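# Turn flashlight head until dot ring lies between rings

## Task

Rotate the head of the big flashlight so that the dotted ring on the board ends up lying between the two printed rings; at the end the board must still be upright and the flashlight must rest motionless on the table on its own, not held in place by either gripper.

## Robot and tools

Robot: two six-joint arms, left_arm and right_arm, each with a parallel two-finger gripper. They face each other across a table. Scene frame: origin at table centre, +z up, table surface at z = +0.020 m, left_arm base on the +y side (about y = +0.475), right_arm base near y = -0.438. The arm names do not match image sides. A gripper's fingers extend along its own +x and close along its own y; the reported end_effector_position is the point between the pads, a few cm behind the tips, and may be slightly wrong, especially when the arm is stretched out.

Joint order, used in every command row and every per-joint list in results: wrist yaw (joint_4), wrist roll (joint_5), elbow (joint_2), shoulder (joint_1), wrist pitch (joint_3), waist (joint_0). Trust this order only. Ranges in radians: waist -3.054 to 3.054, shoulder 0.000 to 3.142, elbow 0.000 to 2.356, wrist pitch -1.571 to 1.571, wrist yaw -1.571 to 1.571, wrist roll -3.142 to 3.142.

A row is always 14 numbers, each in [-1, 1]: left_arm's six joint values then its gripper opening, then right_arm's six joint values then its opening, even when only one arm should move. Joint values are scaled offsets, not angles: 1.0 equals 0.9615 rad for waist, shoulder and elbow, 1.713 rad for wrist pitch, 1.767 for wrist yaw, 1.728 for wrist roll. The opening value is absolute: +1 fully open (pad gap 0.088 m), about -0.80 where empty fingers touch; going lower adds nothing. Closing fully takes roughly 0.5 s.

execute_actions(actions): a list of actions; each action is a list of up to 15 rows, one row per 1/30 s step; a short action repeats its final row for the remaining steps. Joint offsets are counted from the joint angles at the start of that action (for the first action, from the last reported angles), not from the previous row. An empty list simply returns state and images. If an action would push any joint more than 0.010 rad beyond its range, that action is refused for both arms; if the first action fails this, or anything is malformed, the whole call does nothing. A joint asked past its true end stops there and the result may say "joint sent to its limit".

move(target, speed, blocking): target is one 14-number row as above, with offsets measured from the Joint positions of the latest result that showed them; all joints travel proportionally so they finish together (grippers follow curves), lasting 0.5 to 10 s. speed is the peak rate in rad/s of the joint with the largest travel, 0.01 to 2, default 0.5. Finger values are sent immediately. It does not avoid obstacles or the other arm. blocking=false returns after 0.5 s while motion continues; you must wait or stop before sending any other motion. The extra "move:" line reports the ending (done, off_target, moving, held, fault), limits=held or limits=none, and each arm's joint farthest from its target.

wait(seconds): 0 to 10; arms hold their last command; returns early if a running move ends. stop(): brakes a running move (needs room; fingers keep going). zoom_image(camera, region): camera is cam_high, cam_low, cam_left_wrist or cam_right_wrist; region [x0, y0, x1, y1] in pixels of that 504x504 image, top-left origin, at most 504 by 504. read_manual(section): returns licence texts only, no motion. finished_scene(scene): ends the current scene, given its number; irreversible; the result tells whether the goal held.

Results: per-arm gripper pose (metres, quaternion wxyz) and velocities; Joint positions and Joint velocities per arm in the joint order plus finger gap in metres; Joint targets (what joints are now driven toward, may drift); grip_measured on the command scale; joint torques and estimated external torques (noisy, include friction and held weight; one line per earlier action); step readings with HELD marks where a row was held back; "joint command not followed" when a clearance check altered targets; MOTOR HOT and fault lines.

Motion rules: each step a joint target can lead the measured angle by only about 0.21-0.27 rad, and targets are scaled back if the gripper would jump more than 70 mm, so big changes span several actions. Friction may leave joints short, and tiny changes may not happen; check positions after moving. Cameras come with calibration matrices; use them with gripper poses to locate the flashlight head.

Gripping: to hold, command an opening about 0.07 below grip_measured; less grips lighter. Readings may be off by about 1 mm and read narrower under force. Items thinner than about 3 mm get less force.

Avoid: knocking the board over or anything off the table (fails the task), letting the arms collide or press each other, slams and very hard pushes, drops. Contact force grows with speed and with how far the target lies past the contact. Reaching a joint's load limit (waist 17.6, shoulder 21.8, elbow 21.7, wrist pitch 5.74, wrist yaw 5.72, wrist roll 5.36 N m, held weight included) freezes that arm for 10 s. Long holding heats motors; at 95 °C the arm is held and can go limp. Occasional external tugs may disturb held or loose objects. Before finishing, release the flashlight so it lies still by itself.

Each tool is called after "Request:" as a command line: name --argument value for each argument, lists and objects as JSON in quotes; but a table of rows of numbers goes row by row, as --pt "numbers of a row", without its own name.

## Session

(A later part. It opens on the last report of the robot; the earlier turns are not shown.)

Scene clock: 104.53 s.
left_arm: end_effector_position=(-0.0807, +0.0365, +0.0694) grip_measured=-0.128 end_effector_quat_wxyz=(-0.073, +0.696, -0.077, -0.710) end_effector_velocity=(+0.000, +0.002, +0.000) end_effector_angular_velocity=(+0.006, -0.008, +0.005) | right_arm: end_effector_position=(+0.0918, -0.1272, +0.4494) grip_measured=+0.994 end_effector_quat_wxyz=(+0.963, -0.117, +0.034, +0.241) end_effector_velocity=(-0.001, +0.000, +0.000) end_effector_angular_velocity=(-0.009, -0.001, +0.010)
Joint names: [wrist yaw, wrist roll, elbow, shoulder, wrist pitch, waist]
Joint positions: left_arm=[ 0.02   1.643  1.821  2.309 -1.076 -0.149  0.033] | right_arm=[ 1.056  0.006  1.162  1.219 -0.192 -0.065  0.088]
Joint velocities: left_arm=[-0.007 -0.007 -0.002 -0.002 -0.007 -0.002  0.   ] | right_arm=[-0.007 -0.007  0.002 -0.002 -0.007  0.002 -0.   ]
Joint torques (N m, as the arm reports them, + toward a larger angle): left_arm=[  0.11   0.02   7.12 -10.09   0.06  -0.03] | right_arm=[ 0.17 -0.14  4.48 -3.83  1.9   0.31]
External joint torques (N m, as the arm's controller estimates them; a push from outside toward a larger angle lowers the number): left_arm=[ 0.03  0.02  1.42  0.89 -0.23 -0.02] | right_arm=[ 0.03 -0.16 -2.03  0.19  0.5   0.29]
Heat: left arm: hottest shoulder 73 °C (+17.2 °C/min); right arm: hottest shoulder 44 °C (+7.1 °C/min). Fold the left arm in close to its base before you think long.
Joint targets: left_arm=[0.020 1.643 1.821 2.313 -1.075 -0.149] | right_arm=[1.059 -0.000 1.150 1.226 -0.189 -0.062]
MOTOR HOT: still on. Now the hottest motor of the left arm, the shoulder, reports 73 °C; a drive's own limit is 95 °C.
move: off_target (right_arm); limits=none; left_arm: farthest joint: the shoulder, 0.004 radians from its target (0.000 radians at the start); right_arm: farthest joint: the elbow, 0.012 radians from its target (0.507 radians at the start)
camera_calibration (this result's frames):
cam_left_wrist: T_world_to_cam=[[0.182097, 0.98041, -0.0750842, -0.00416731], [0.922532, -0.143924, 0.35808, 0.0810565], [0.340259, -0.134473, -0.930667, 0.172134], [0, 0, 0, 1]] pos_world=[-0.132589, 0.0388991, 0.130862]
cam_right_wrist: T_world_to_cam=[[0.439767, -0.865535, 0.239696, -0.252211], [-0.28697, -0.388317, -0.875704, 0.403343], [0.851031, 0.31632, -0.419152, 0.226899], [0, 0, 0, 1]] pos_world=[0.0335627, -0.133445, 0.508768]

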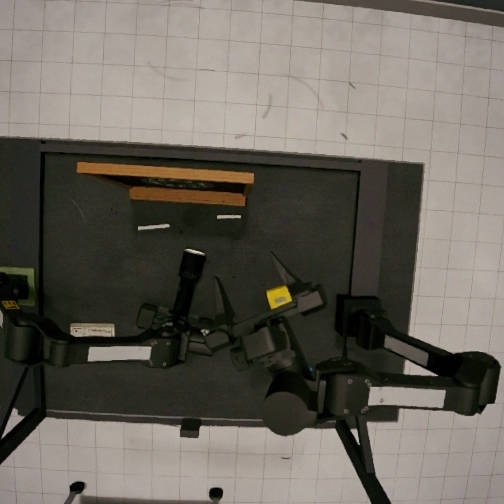

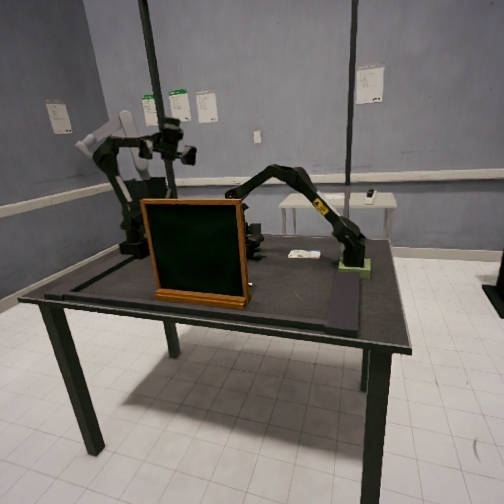

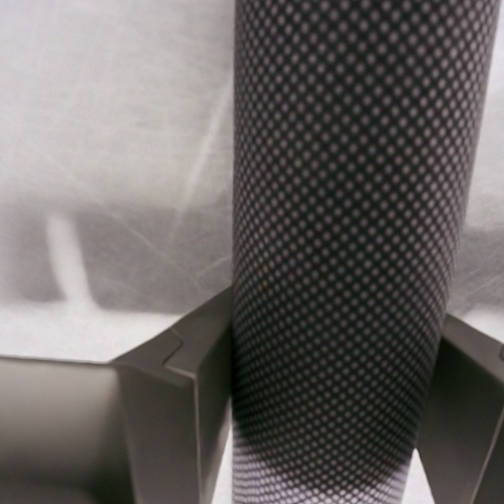

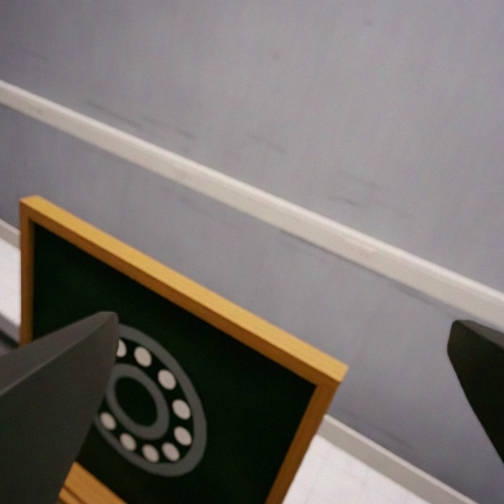

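Request:
move --target '[0,0,0.175,-0.045,-0.135,0,-0.6, -0.598,0.892,0.97,0.6,-0.6,-0.208,1]' --speed 1.0

Request:
move --target '[0,0,0,-0.04,0,0,-0.6, 0,0,0,0.65,0,0,1]' --speed 0.7

Scene clock: 111.67 s.
left_arm: end_effector_position=(-0.0790, +0.0483, +0.1077) grip_measured=-0.128 end_effector_quat_wxyz=(-0.100, +0.697, -0.049, -0.709) end_effector_velocity=(-0.004, +0.001, -0.003) end_effector_angular_velocity=(+0.004, +0.006, +0.001) | right_arm: end_effector_position=(+0.0469, -0.0246, +0.4038) grip_measured=+0.994 end_effector_quat_wxyz=(+0.696, +0.289, +0.638, +0.159) end_effector_velocity=(-0.000, -0.002, -0.001) end_effector_angular_velocity=(-0.007, +0.003, +0.008)
Joint names: [wrist yaw, wrist roll, elbow, shoulder, wrist pitch, waist]
Joint positions: left_arm=[ 0.019  1.643  1.961  2.302 -1.302 -0.149  0.033] | right_arm=[ 0.002  1.541  2.079  1.783 -1.218 -0.262  0.088]
Joint velocities: left_arm=[ 0.007 -0.007 -0.007  0.002  0.007 -0.007 -0.   ] | right_arm=[-0.007 -0.007 -0.002 -0.002 -0.007 -0.002  0.   ]
Joint torques (N m, as the arm reports them, + toward a larger angle): left_arm=[  0.09   0.01  10.32 -14.48  -0.57   0.01] | right_arm=[-0.07  0.18  6.67 -6.82  1.28 -0.25]
External joint torques (N m, as the arm's controller estimates them; a push from outside toward a larger angle lowers the number): left_arm=[ 0.02  0.    4.66 -3.65 -0.74  0.02] | right_arm=[-0.12  0.21  0.96  0.45  0.02 -0.23]
Heat: left arm: hottest shoulder 71 °C (+12.1 °C/min); right arm: hottest shoulder 42 °C (+4.0 °C/min). Fold the left arm in close to its base before you think long.
Joint targets: left_arm=[0.020 1.643 1.989 2.266 -1.307 -0.149] | right_arm=[-0.001 1.548 2.095 1.796 -1.220 -0.265]
MOTOR HOT: still on. Now the hottest motor of the left arm, the shoulder, reports 71 °C; a drive's own limit is 95 °C.
move: off_target (left_arm, right_arm); limits=none; left_arm: farthest joint: the shoulder, 0.037 radians from its target (0.043 radians at the start); right_arm: farthest joint: the elbow, 0.015 radians from its target (0.932 radians at the start)
camera_calibration (this result's frames):
cam_left_wrist: T_world_to_cam=[[0.182543, 0.983193, 0.00300628, -0.0217025], [0.918359, -0.171596, 0.356612, 0.0685588], [0.351135, -0.0623361, -0.934248, 0.20654], [0, 0, 0, 1]] pos_world=[-0.131523, 0.045977, 0.168576]
cam_right_wrist: T_world_to_cam=[[-0.123909, -0.808759, -0.57494, 0.224014], [-0.972955, -0.0148102, 0.23052, -0.0149119], [-0.19495, 0.587954, -0.78505, 0.417043], [0, 0, 0, 1]] pos_world=[0.0945513, -0.0642497, 0.459632]

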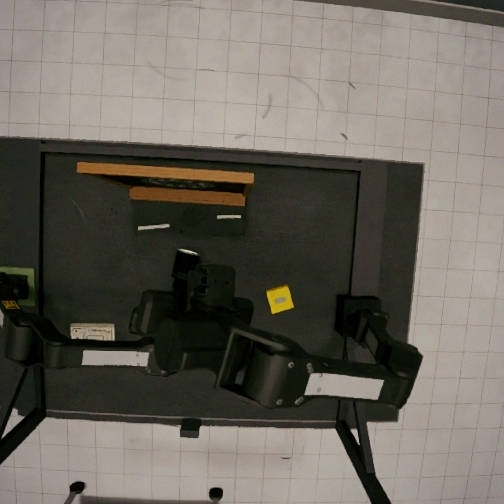

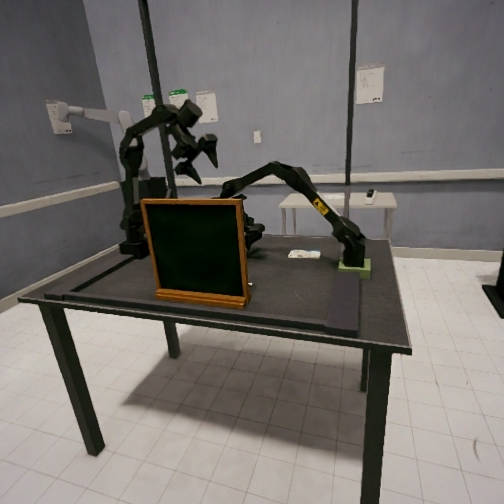

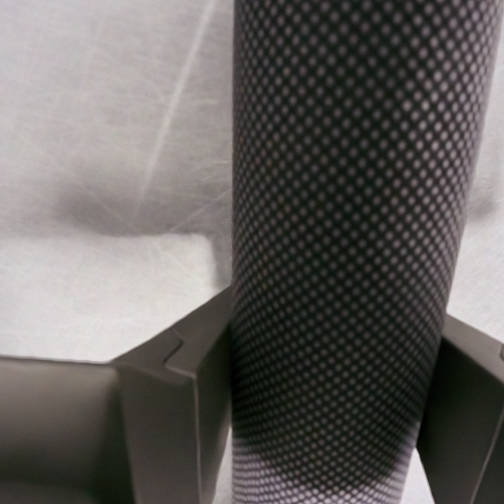

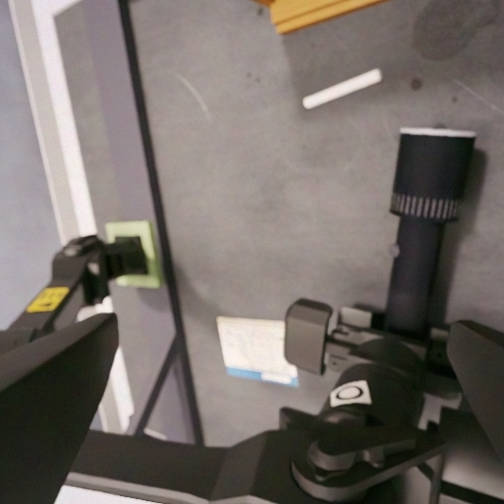

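Scene clock: 113.03 s.
left_arm: end_effector_position=(-0.0790, +0.0483, +0.1079) grip_measured=-0.128 end_effector_quat_wxyz=(-0.100, +0.697, -0.049, -0.709) end_effector_velocity=(+0.002, -0.002, +0.002) end_effector_angular_velocity=(-0.015, -0.022, +0.018) | right_arm: end_effector_position=(+0.0578, +0.0235, +0.1332) grip_measured=+0.994 end_effector_quat_wxyz=(+0.706, +0.082, +0.701, -0.055) end_effector_velocity=(-0.002, +0.001, -0.001) end_effector_angular_velocity=(+0.004, +0.006, +0.025)
Joint names: [wrist yaw, wrist roll, elbow, shoulder, wrist pitch, waist]
Joint positions: left_arm=[ 0.019  1.643  1.961  2.302 -1.302 -0.149  0.033] | right_arm=[ 0.002  1.541  2.079  2.394 -1.218 -0.262  0.088]
Joint velocities: left_arm=[-0.022 -0.022 -0.002 -0.007  0.007 -0.002 -0.   ] | right_arm=[-0.007 -0.022 -0.007 -0.002  0.007  0.002  0.   ]
Joint torques (N m, as the arm reports them, + toward a larger angle): left_arm=[  0.11   0.     6.98 -14.67  -0.17   0.02] | right_arm=[  0.03   0.01   4.65 -10.82   0.43   0.01]
External joint torques (N m, as the arm's controller estimates them; a push from outside toward a larger angle lowers the number): left_arm=[ 0.03  0.    1.27 -3.74 -0.34  0.08] | right_arm=[-0.02  0.02 -0.86 -0.05  0.08 -0.01]
Heat: left arm: hottest shoulder 72 °C (+12.2 °C/min); right arm: hottest shoulder 42 °C (+3.0 °C/min). Fold the left arm in close to its base before you think long.
Joint targets: left_arm=[0.019 1.643 1.961 2.264 -1.302 -0.149] | right_arm=[0.002 1.541 2.079 2.408 -1.218 -0.262]
MOTOR HOT: still on. Now the hottest motor of the left arm, the shoulder, reports 72 °C; a drive's own limit is 95 °C.
move: off_target (left_arm, right_arm); limits=none; left_arm: farthest joint: the shoulder, 0.038 radians from its target (0.039 radians at the start); right_arm: farthest joint: the shoulder, 0.014 radians from its target (0.625 radians at the start)
camera_calibration (this result's frames):
cam_left_wrist: T_world_to_cam=[[0.182543, 0.983194, 0.00262517, -0.0216442], [0.918378, -0.171461, 0.356628, 0.0684953], [0.351085, -0.062689, -0.934243, 0.206699], [0, 0, 0, 1]] pos_world=[-0.131522, 0.0459824, 0.168736]
cam_right_wrist: T_world_to_cam=[[-0.164102, -0.98644, -0.00257153, 0.0389318], [-0.934622, 0.154647, 0.32026, 0.0405917], [-0.31552, 0.0549587, -0.947326, 0.219624], [0, 0, 0, 1]] pos_world=[0.113622, 0.0200563, 0.195155]

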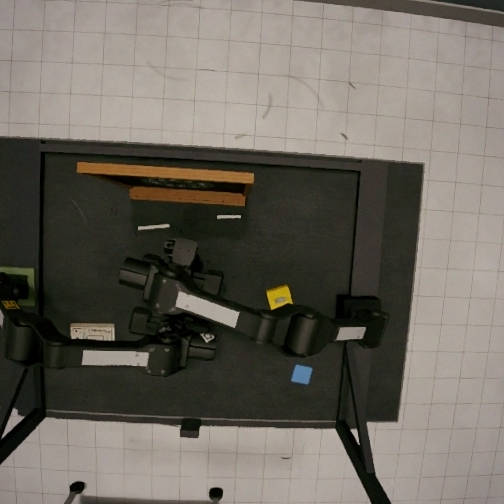

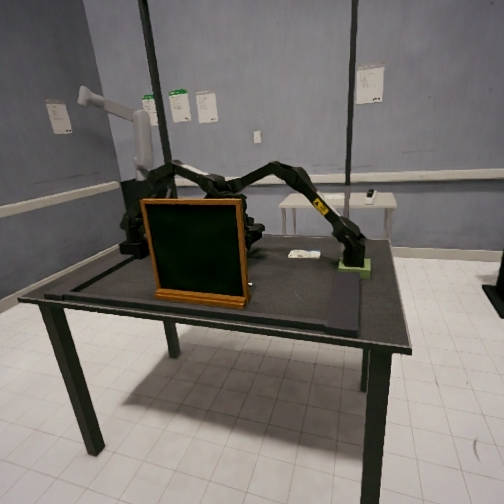

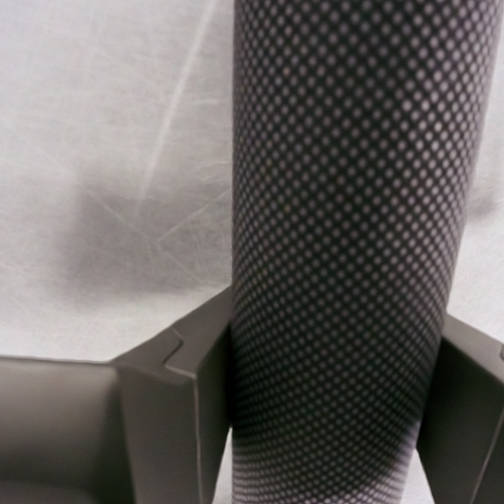

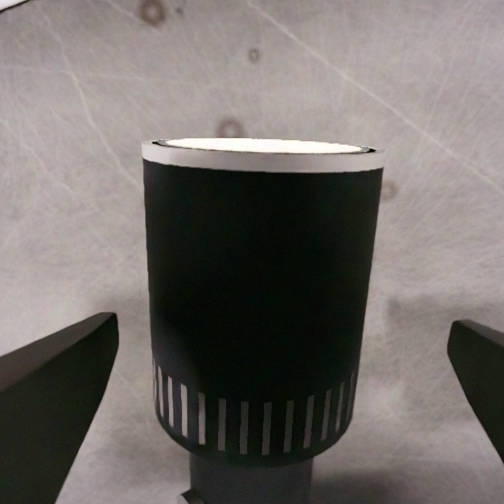

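Request:
move --target '[0,0,0,-0.04,0,0,-0.6, 0,0,0,0.05,0,0,1]'

Request:
move --target '[0,0,0,-0.04,0,0,-0.6, 0,0,0,0.01,0,0,0]'

Scene clock: 116.20 s.
left_arm: end_effector_position=(-0.0790, +0.0483, +0.1079) grip_measured=-0.128 end_effector_quat_wxyz=(-0.100, +0.697, -0.049, -0.709) end_effector_velocity=(+0.002, +0.002, +0.001) end_effector_angular_velocity=(+0.006, -0.010, +0.024) | right_arm: end_effector_position=(+0.0574, +0.0214, +0.1186) grip_measured=+0.994 end_effector_quat_wxyz=(+0.705, +0.070, +0.703, -0.066) end_effector_velocity=(+0.002, -0.002, +0.000) end_effector_angular_velocity=(-0.009, -0.006, +0.005)
Joint names: [wrist yaw, wrist roll, elbow, shoulder, wrist pitch, waist]
Joint positions: left_arm=[ 0.019  1.643  1.961  2.302 -1.302 -0.149  0.033] | right_arm=[ 0.002  1.541  2.079  2.426 -1.218 -0.262  0.088]
Joint velocities: left_arm=[-0.007 -0.022 -0.002 -0.002 -0.007  0.002 -0.   ] | right_arm=[ 0.007 -0.007 -0.002 -0.002 -0.007 -0.002 -0.   ]
Joint torques (N m, as the arm reports them, + toward a larger angle): left_arm=[  0.07   0.01   6.72 -14.59  -0.17   0.01] | right_arm=[  0.03   0.01   4.67 -10.66   0.36   0.02]
External joint torques (N m, as the arm's controller estimates them; a push from outside toward a larger angle lowers the number): left_arm=[ 0.    0.01  1.02 -3.66 -0.34 -0.12] | right_arm=[-0.03  0.01 -0.71  0.13  0.08  0.02]
Heat: left arm: hottest shoulder 73 °C (+11.1 °C/min); right arm: hottest shoulder 43 °C (+3.0 °C/min). Fold the left arm in close to its base before you think long.
Joint targets: left_arm=[0.019 1.643 1.961 2.264 -1.302 -0.149] | right_arm=[0.002 1.541 2.079 2.442 -1.218 -0.262]
MOTOR HOT: still on. Now the hottest motor of the left arm, the shoulder, reports 73 °C; a drive's own limit is 95 °C.
move: off_target (left_arm, right_arm); limits=none; left_arm: farthest joint: the shoulder, 0.038 radians from its target (0.038 radians at the start); right_arm: farthest joint: the shoulder, 0.016 radians from its target (0.048 radians at the start)
camera_calibration (this result's frames):
cam_left_wrist: T_world_to_cam=[[0.182543, 0.983194, 0.00262517, -0.0216442], [0.918378, -0.171461, 0.356628, 0.0684953], [0.351085, -0.062689, -0.934243, 0.206699], [0, 0, 0, 1]] pos_world=[-0.131522, 0.0459824, 0.168736]
cam_right_wrist: T_world_to_cam=[[-0.164005, -0.986009, 0.0297957, 0.032954], [-0.932325, 0.164802, 0.321887, 0.0446321], [-0.322294, 0.0250117, -0.946309, 0.206602], [0, 0, 0, 1]] pos_world=[0.113603, 0.01997, 0.180161]

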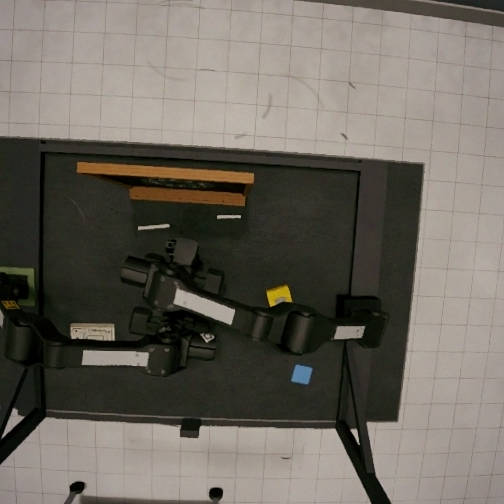

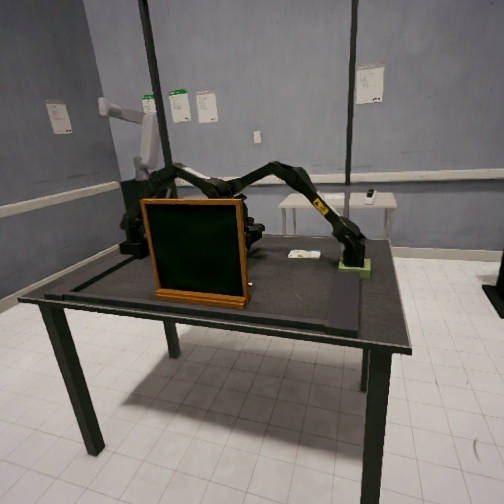

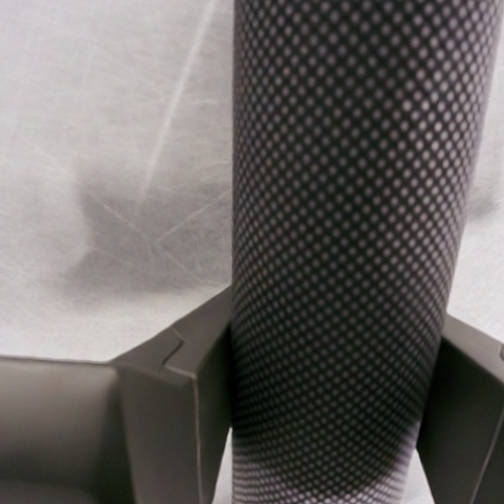

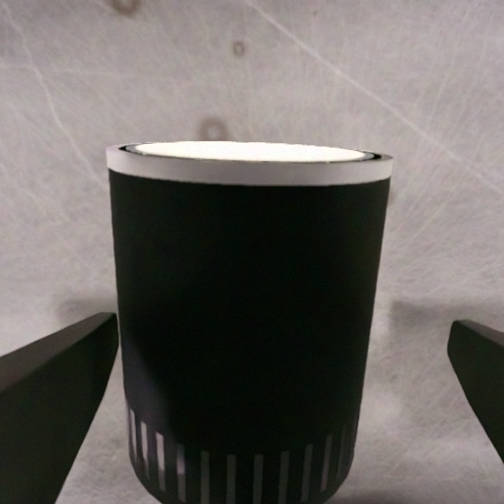

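Scene clock: 116.90 s.
left_arm: end_effector_position=(-0.0804, +0.0451, +0.1086) grip_measured=-0.128 end_effector_quat_wxyz=(-0.099, +0.696, -0.060, -0.709) end_effector_velocity=(+0.000, +0.002, +0.000) end_effector_angular_velocity=(+0.004, -0.024, +0.013) | right_arm: end_effector_position=(+0.0578, +0.0242, +0.1186) grip_measured=+0.325 end_effector_quat_wxyz=(+0.705, +0.075, +0.703, -0.062) end_effector_velocity=(-0.003, -0.001, +0.000) end_effector_angular_velocity=(-0.002, +0.022, +0.035)
Joint names: [wrist yaw, wrist roll, elbow, shoulder, wrist pitch, waist]
Joint positions: left_arm=[ 0.019  1.655  1.961  2.3   -1.287 -0.151  0.033] | right_arm=[ 0.     1.542  2.079  2.426 -1.205 -0.262  0.055]
Joint velocities: left_arm=[-0.022 -0.022 -0.002 -0.002 -0.007 -0.007  0.   ] | right_arm=[-0.022 -0.037 -0.002 -0.002 -0.007 -0.002 -0.001]
Joint torques (N m, as the arm reports them, + toward a larger angle): left_arm=[  0.08  -0.42   6.92 -14.34  -1.22   0.36] | right_arm=[  0.06   0.     4.7  -11.28  -0.65   0.  ]
External joint torques (N m, as the arm's controller estimates them; a push from outside toward a larger angle lowers the number): left_arm=[ 0.   -0.42  1.26 -3.46 -1.39  0.41] | right_arm=[ 0.01  0.01 -0.77 -0.35 -0.96 -0.02]
Heat: left arm: hottest shoulder 73 °C (+11.0 °C/min); right arm: hottest shoulder 43 °C (+3.0 °C/min). Fold the left arm in close to its base before you think long.
Joint targets: left_arm=[0.019 1.644 1.961 2.264 -1.302 -0.149] | right_arm=[0.002 1.541 2.079 2.436 -1.218 -0.262]
MOTOR HOT: still on. Now the hottest motor of the left arm, the shoulder, reports 73 °C; a drive's own limit is 95 °C.
move: off_target (left_arm, right_arm); limits=none; left_arm: farthest joint: the shoulder, 0.036 radians from its target (0.038 radians at the start); right_arm: farthest joint: the wrist pitch, 0.013 radians from its target (0.000 radians at the start)
camera_calibration (this result's frames):
cam_left_wrist: T_world_to_cam=[[0.196357, 0.980421, -0.0147859, -0.0151414], [0.917049, -0.178285, 0.3567, 0.0692141], [0.34708, -0.0835998, -0.934102, 0.208308], [0, 0, 0, 1]] pos_world=[-0.132799, 0.0445993, 0.169669]
cam_right_wrist: T_world_to_cam=[[-0.164394, -0.986252, 0.0167622, 0.0373643], [-0.932707, 0.160954, 0.322726, 0.0445468], [-0.320987, 0.03742, -0.946344, 0.206321], [0, 0, 0, 1]] pos_world=[0.113918, 0.0219601, 0.180248]

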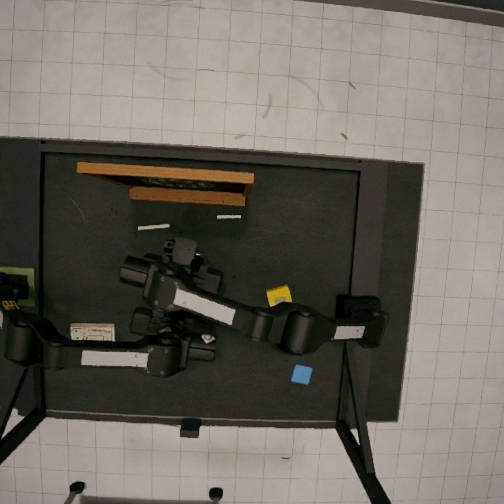

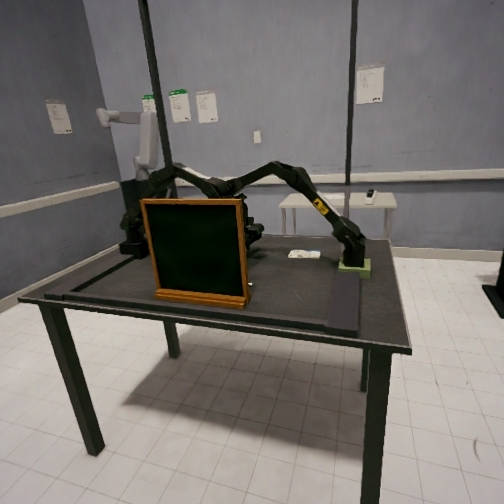

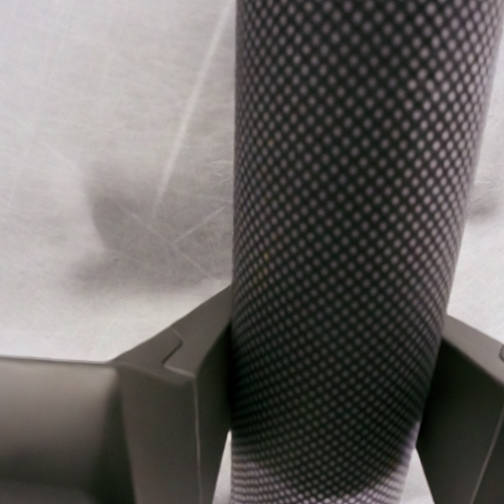

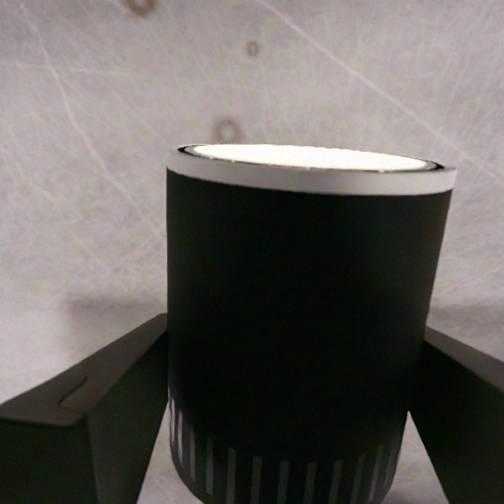

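Gripped. Stroke about 25°, then release and set down.

Request:
move --target '[0,0,0,-0.04,0,0,-0.6, 0,0,-0.45,-0.26,0.24,0,0]' --speed 0.6

Request:
move --target '[0,0,0,-0.04,0,0,-0.6, 0,0,0,0,0,0,1]'

Request:
zoom_image --camera "cam_high" --region '[130,165,220,205]'

Request:
move --target '[0,0,0,-0.04,0,0,-0.6, 0,0,0,-0.85,0,0,1]' --speed 0.8

Request:
move --target '[0,0,-0.155,0.025,0.135,0,-0.6, 0.6,-0.895,-0.52,-0.15,0.47,0.21,1]' --speed 0.9

Request:
zoom_image --camera "cam_right_wrist" --region '[40,250,300,504]'

Scene clock: 123.67 s.
left_arm: end_effector_position=(-0.0806, +0.0443, +0.1094) grip_measured=-0.128 end_effector_quat_wxyz=(-0.097, +0.696, -0.063, -0.709) end_effector_velocity=(+0.000, +0.002, +0.000) end_effector_angular_velocity=(+0.006, -0.009, +0.005) | right_arm: end_effector_position=(+0.0564, +0.0191, +0.1178) grip_measured=+0.325 end_effector_quat_wxyz=(+0.709, +0.153, +0.688, +0.017) end_effector_velocity=(+0.000, -0.000, -0.001) end_effector_angular_velocity=(+0.006, +0.015, +0.019)
Joint names: [wrist yaw, wrist roll, elbow, shoulder, wrist pitch, waist]
Joint positions: left_arm=[ 0.02   1.657  1.958  2.296 -1.281 -0.151  0.033] | right_arm=[-0.001  1.542  1.663  2.201 -0.791 -0.262  0.055]
Joint velocities: left_arm=[-0.007 -0.007 -0.002 -0.002 -0.007 -0.002  0.   ] | right_arm=[-0.022 -0.022 -0.007 -0.002  0.007 -0.007 -0.   ]
Joint torques (N m, as the arm reports them, + toward a larger angle): left_arm=[  0.05  -0.06   7.33 -14.4   -0.58   0.07] | right_arm=[  0.06  -0.02   3.27 -14.4    0.55   0.02]
External joint torques (N m, as the arm's controller estimates them; a push from outside toward a larger angle lowers the number): left_arm=[-0.03 -0.07  1.62 -3.46 -0.77  0.14] | right_arm=[ 0.01  0.   -2.41 -4.44 -0.13  0.07]
Heat: left arm: hottest shoulder 75 °C (+10.1 °C/min); right arm: hottest shoulder 44 °C (+2.0 °C/min). Fold the left arm in close to its base before you think long.
Joint targets: left_arm=[0.019 1.655 1.961 2.261 -1.287 -0.151] | right_arm=[0.000 1.542 1.647 2.176 -0.794 -0.262]
MOTOR HOT: still on. Now the hottest motor of the left arm, the shoulder, reports 75 °C; a drive's own limit is 95 °C.
move: off_target (left_arm, right_arm); limits=none; left_arm: farthest joint: the shoulder, 0.035 radians from its target (0.038 radians at the start); right_arm: farthest joint: the shoulder, 0.025 radians from its target (0.250 radians at the start)
camera_calibration (this result's frames):
cam_left_wrist: T_world_to_cam=[[0.198152, 0.979931, -0.0217265, -0.0133623], [0.917369, -0.177603, 0.356217, 0.0690739], [0.345209, -0.0905163, -0.934151, 0.209154], [0, 0, 0, 1]] pos_world=[-0.13292, 0.0442938, 0.170486]
cam_right_wrist: T_world_to_cam=[[-0.160477, -0.96567, -0.204275, 0.0574824], [-0.947745, 0.0929389, 0.305191, 0.0485877], [-0.275728, 0.242577, -0.930124, 0.196964], [0, 0, 0, 1]] pos_world=[0.109582, 0.00321436, 0.180115]

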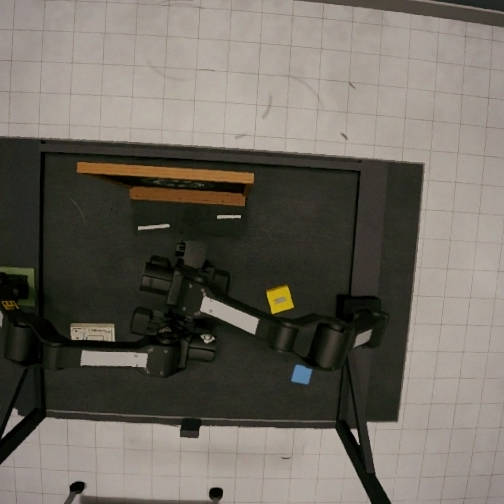

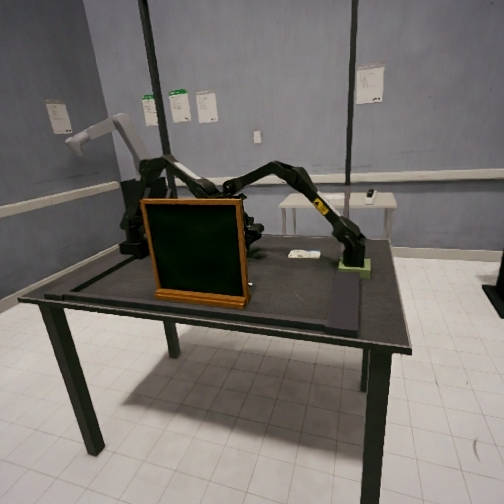

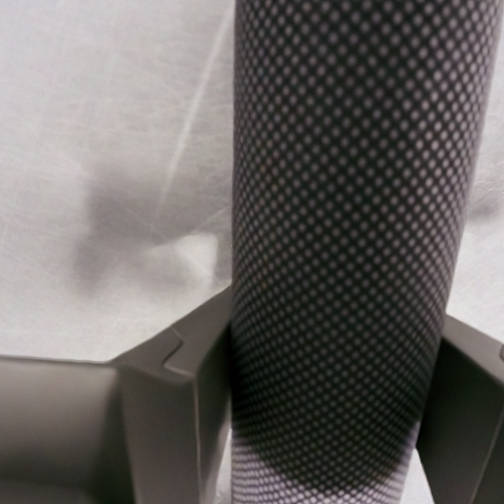

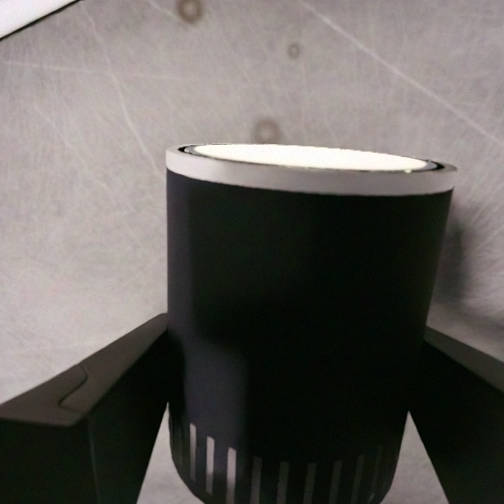

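Scene clock: 124.37 s.
left_arm: end_effector_position=(-0.0807, +0.0445, +0.1090) grip_measured=-0.128 end_effector_quat_wxyz=(-0.098, +0.695, -0.063, -0.709) end_effector_velocity=(+0.002, -0.001, +0.000) end_effector_angular_velocity=(-0.008, -0.007, +0.024) | right_arm: end_effector_position=(+0.0564, +0.0189, +0.1178) grip_measured=+0.992 end_effector_quat_wxyz=(+0.709, +0.152, +0.688, +0.016) end_effector_velocity=(-0.000, -0.002, -0.000) end_effector_angular_velocity=(-0.006, +0.007, +0.006)
Joint names: [wrist yaw, wrist roll, elbow, shoulder, wrist pitch, waist]
Joint positions: left_arm=[ 0.021  1.657  1.958  2.297 -1.281 -0.151  0.033] | right_arm=[-0.001  1.542  1.663  2.201 -0.792 -0.262  0.088]
Joint velocities: left_arm=[-0.007 -0.022 -0.002 -0.002  0.007  0.002 -0.   ] | right_arm=[-0.007 -0.007 -0.002 -0.002 -0.007 -0.002  0.001]
Joint torques (N m, as the arm reports them, + toward a larger angle): left_arm=[  0.05   0.     7.15 -14.72  -0.08  -0.04] | right_arm=[  0.03   0.     4.85 -11.24   0.85   0.02]
External joint torques (N m, as the arm's controller estimates them; a push from outside toward a larger angle lowers the number): left_arm=[-0.02  0.    1.41 -3.77 -0.29 -0.05] | right_arm=[-0.02  0.01 -0.77 -1.37  0.19  0.02]
Heat: left arm: hottest shoulder 75 °C (+10.0 °C/min); right arm: hottest shoulder 44 °C (+2.0 °C/min). Fold the left arm in close to its base before you think long.
Joint targets: left_arm=[0.020 1.657 1.958 2.258 -1.280 -0.151] | right_arm=[-0.001 1.542 1.663 2.201 -0.791 -0.262]
MOTOR HOT: still on. Now the hottest motor of the left arm, the shoulder, reports 75 °C; a drive's own limit is 95 °C.
move: off_target (left_arm); limits=none; left_arm: farthest joint: the shoulder, 0.039 radians from its target (0.039 radians at the start); right_arm: farthest joint: the wrist pitch, 0.001 radians from its target (0.000 radians at the start)
camera_calibration (this result's frames):
cam_left_wrist: T_world_to_cam=[[0.197756, 0.980035, -0.0205972, -0.0137281], [0.91751, -0.177661, 0.355826, 0.0693147], [0.345062, -0.0892649, -0.934325, 0.208816], [0, 0, 0, 1]] pos_world=[-0.132937, 0.0444084, 0.170155]
cam_right_wrist: T_world_to_cam=[[-0.160511, -0.965822, -0.20353, 0.0572332], [-0.947694, 0.093166, 0.305281, 0.0485629], [-0.275885, 0.241885, -0.930258, 0.196993], [0, 0, 0, 1]] pos_world=[0.109557, 0.00310305, 0.180078]

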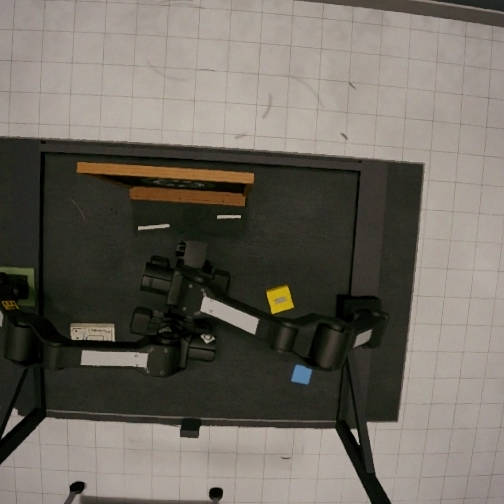

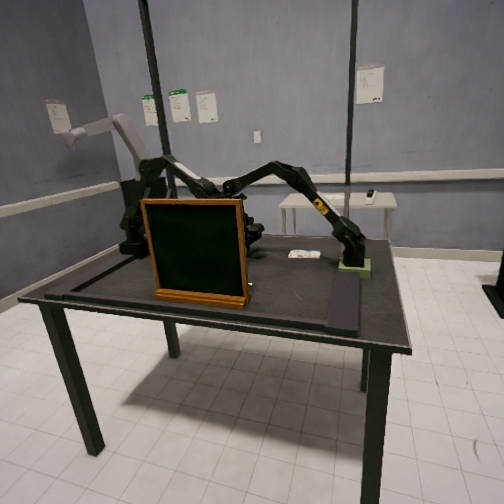

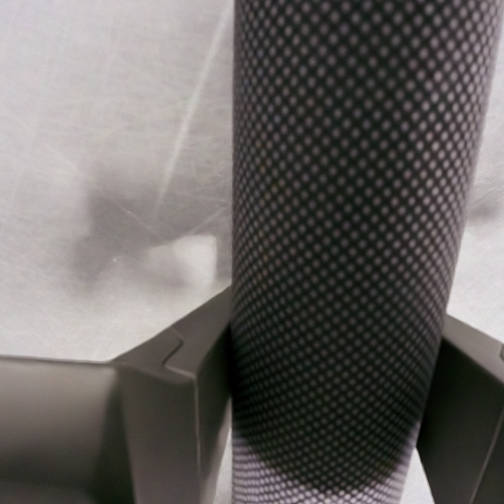

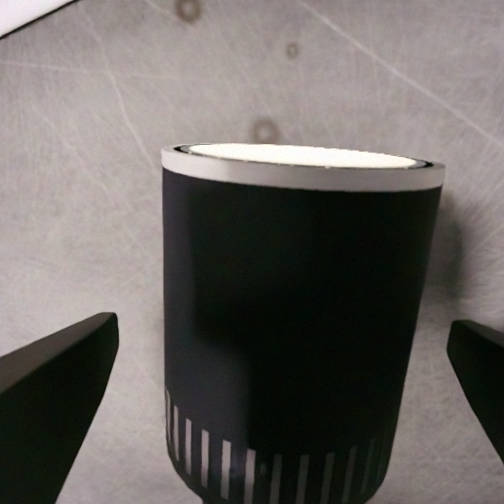

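Region (130, 165, 220, 205) of cam_high's 504x504 image, scaled by 5.600, with more detail than that image has.

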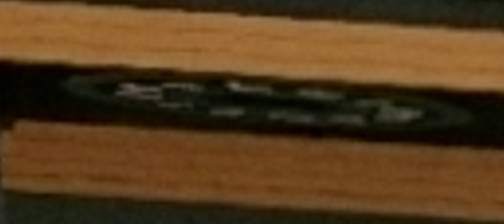

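Scene clock: 125.90 s.
left_arm: end_effector_position=(-0.0807, +0.0446, +0.1091) grip_measured=-0.128 end_effector_quat_wxyz=(-0.098, +0.695, -0.063, -0.709) end_effector_velocity=(+0.005, +0.001, +0.002) end_effector_angular_velocity=(-0.001, -0.022, +0.009) | right_arm: end_effector_position=(+0.0372, -0.0660, +0.4656) grip_measured=+0.993 end_effector_quat_wxyz=(+0.653, +0.411, +0.565, +0.293) end_effector_velocity=(-0.002, -0.001, -0.004) end_effector_angular_velocity=(-0.013, +0.000, +0.012)
Joint names: [wrist yaw, wrist roll, elbow, shoulder, wrist pitch, waist]
Joint positions: left_arm=[ 0.021  1.657  1.957  2.296 -1.281 -0.151  0.033] | right_arm=[-0.001  1.542  1.663  1.39  -0.792 -0.262  0.088]
Joint velocities: left_arm=[-0.022 -0.007 -0.002 -0.007 -0.007  0.002  0.   ] | right_arm=[-0.007 -0.007 -0.007 -0.002 -0.007  0.002 -0.   ]
Joint torques (N m, as the arm reports them, + toward a larger angle): left_arm=[  0.1    0.02   6.85 -14.79  -0.16   0.06] | right_arm=[ 0.01 -0.03  5.5  -6.46  1.87  0.01]
External joint torques (N m, as the arm's controller estimates them; a push from outside toward a larger angle lowers the number): left_arm=[ 0.03  0.01  1.09 -3.78 -0.35 -0.04] | right_arm=[-0.02  0.02 -0.55 -1.7   0.26  0.  ]
Heat: left arm: hottest shoulder 75 °C (+9.1 °C/min); right arm: hottest shoulder 44 °C (+2.0 °C/min). Fold the left arm in close to its base before you think long.
Joint targets: left_arm=[0.021 1.657 1.958 2.258 -1.281 -0.151] | right_arm=[-0.001 1.542 1.663 1.383 -0.792 -0.262]
MOTOR HOT: still on. Now the hottest motor of the left arm, the shoulder, reports 75 °C; a drive's own limit is 95 °C.
move: off_target (left_arm); limits=none; left_arm: farthest joint: the shoulder, 0.038 radians from its target (0.038 radians at the start); right_arm: farthest joint: the shoulder, 0.006 radians from its target (0.817 radians at the start)
camera_calibration (this result's frames):
cam_left_wrist: T_world_to_cam=[[0.197756, 0.980035, -0.0205972, -0.0138019], [0.91751, -0.177661, 0.355826, 0.0692944], [0.345062, -0.0892649, -0.934325, 0.208881], [0, 0, 0, 1]] pos_world=[-0.132926, 0.044483, 0.170222]
cam_right_wrist: T_world_to_cam=[[-0.0609053, -0.525499, -0.848611, 0.368643], [-0.988397, -0.0867687, 0.124669, 0.0058193], [-0.139146, 0.846358, -0.514117, 0.376849], [0, 0, 0, 1]] pos_world=[0.0806413, -0.124722, 0.505854]

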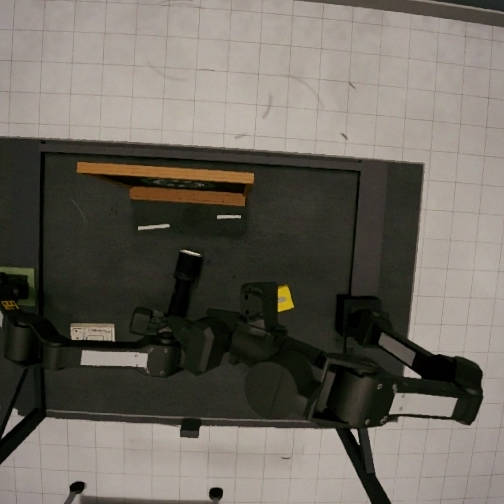

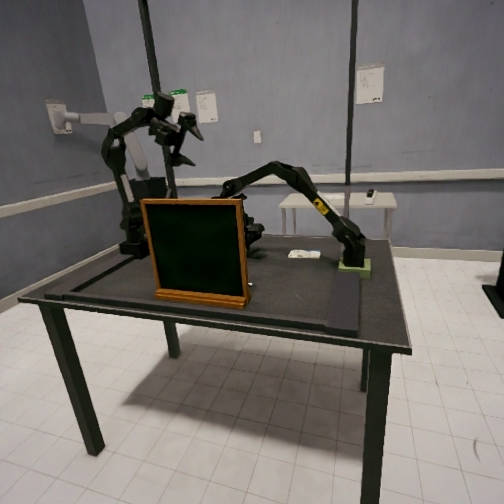

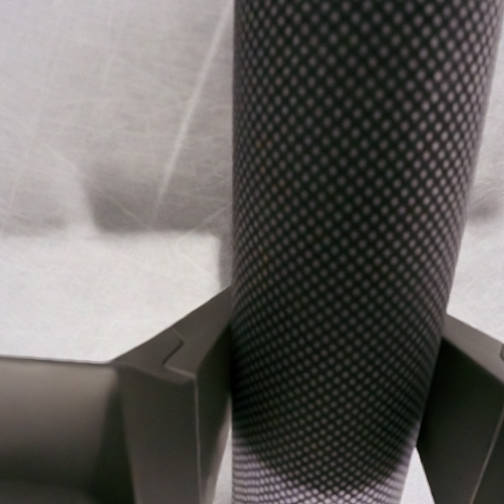

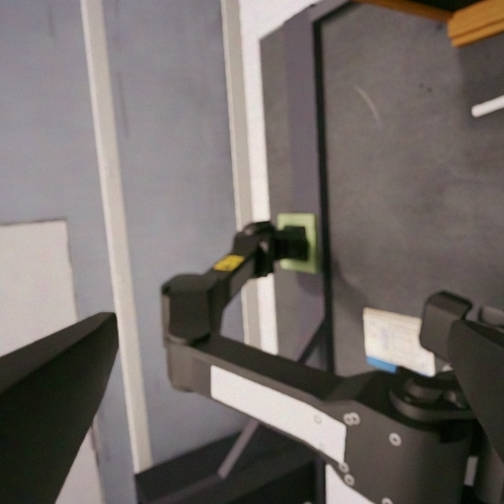

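Scene clock: 128.37 s.
left_arm: end_effector_position=(-0.0819, +0.0342, +0.0689) grip_measured=-0.128 end_effector_quat_wxyz=(-0.075, +0.696, -0.086, -0.709) end_effector_velocity=(-0.004, -0.000, +0.000) end_effector_angular_velocity=(-0.006, +0.008, -0.000) | right_arm: end_effector_position=(+0.0916, -0.1121, +0.4708) grip_measured=+0.994 end_effector_quat_wxyz=(+0.969, -0.034, +0.010, +0.243) end_effector_velocity=(+0.000, +0.000, +0.001) end_effector_angular_velocity=(+0.014, +0.004, +0.005)
Joint names: [wrist yaw, wrist roll, elbow, shoulder, wrist pitch, waist]
Joint positions: left_arm=[ 0.019  1.657  1.822  2.311 -1.066 -0.151  0.033] | right_arm=[ 1.056  0.002  1.175  1.258  0.01  -0.063  0.088]
Joint velocities: left_arm=[ 0.007 -0.007 -0.002 -0.002  0.007 -0.007  0.   ] | right_arm=[-0.007  0.007 -0.002 -0.002  0.007 -0.002  0.   ]
Joint torques (N m, as the arm reports them, + toward a larger angle): left_arm=[ 0.12 -0.02  5.22 -9.56  1.29 -0.02] | right_arm=[ 0.12 -0.13  4.57 -6.64  1.87  0.27]
External joint torques (N m, as the arm's controller estimates them; a push from outside toward a larger angle lowers the number): left_arm=[ 0.04 -0.02 -0.51  1.45  0.97  0.06] | right_arm=[ 0.09 -0.15 -1.95 -2.36  0.47  0.24]
Heat: left arm: hottest shoulder 75 °C (+8.1 °C/min); right arm: hottest shoulder 44 °C (+2.0 °C/min). Fold the left arm in close to its base before you think long.
Joint targets: left_arm=[0.020 1.657 1.808 2.320 -1.049 -0.151] | right_arm=[1.059 -0.004 1.162 1.245 0.013 -0.060]
MOTOR HOT: still on. Now the hottest motor of the left arm, the shoulder, reports 75 °C; a drive's own limit is 95 °C.
move: off_target (left_arm, right_arm); limits=none; left_arm: farthest joint: the wrist pitch, 0.016 radians from its target (0.231 radians at the start); right_arm: farthest joint: the shoulder, 0.012 radians from its target (0.144 radians at the start)
camera_calibration (this result's frames):
cam_left_wrist: T_world_to_cam=[[0.197405, 0.976652, -0.0847525, 0.000265677], [0.920099, -0.15475, 0.35982, 0.081995], [0.338303, -0.149011, -0.929165, 0.171972], [0, 0, 0, 1]] pos_world=[-0.133675, 0.038055, 0.130309]
cam_right_wrist: T_world_to_cam=[[0.440374, -0.89322, 0.0907161, -0.17725], [-0.280759, -0.23298, -0.931072, 0.470779], [0.852787, 0.384551, -0.353377, 0.207833], [0, 0, 0, 1]] pos_world=[0.0329946, -0.128564, 0.527852]

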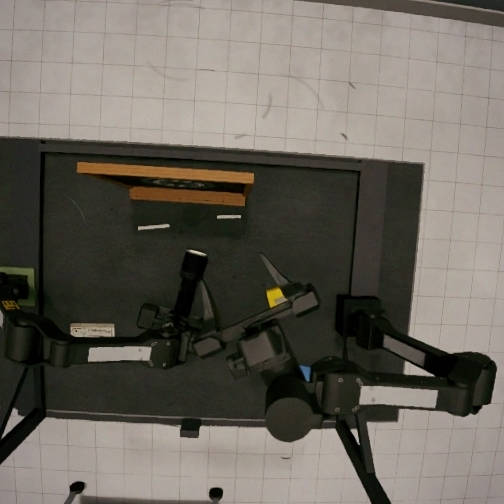

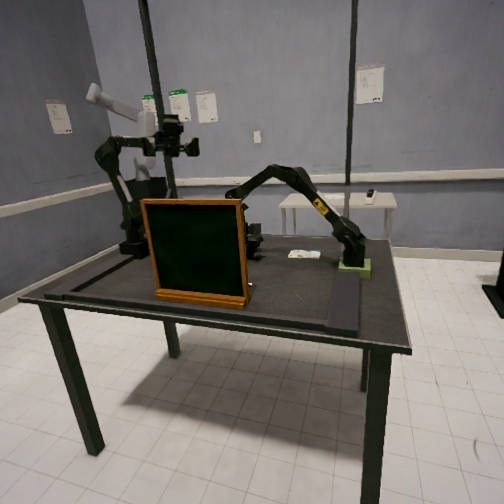

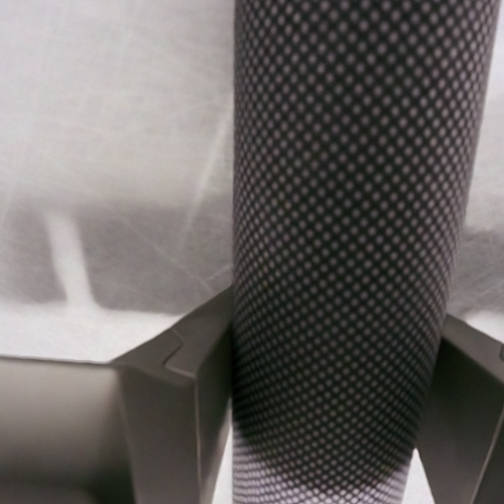

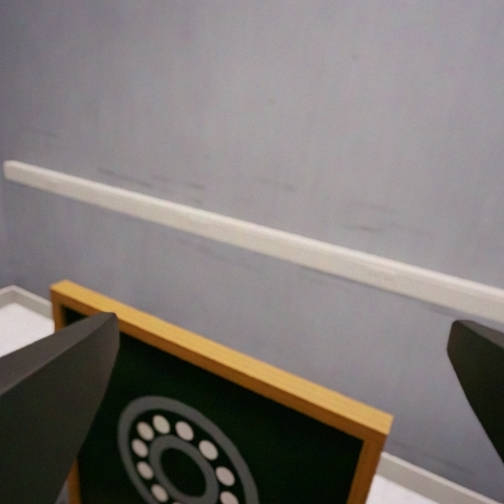

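Region (40, 250, 300, 504) of cam_right_wrist's 504x504 image, scaled by 1.938, with more detail than that image has; it fills the top 492 rows of this view, and the rest is white.

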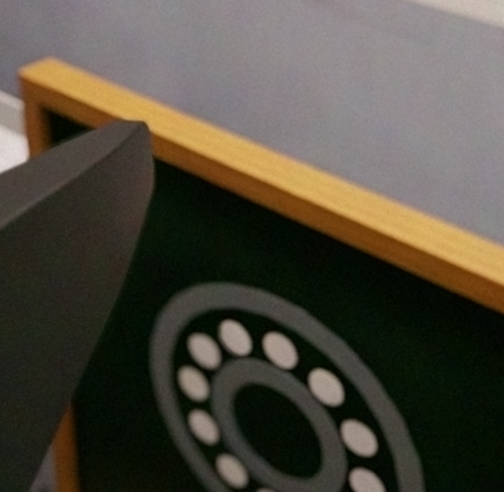

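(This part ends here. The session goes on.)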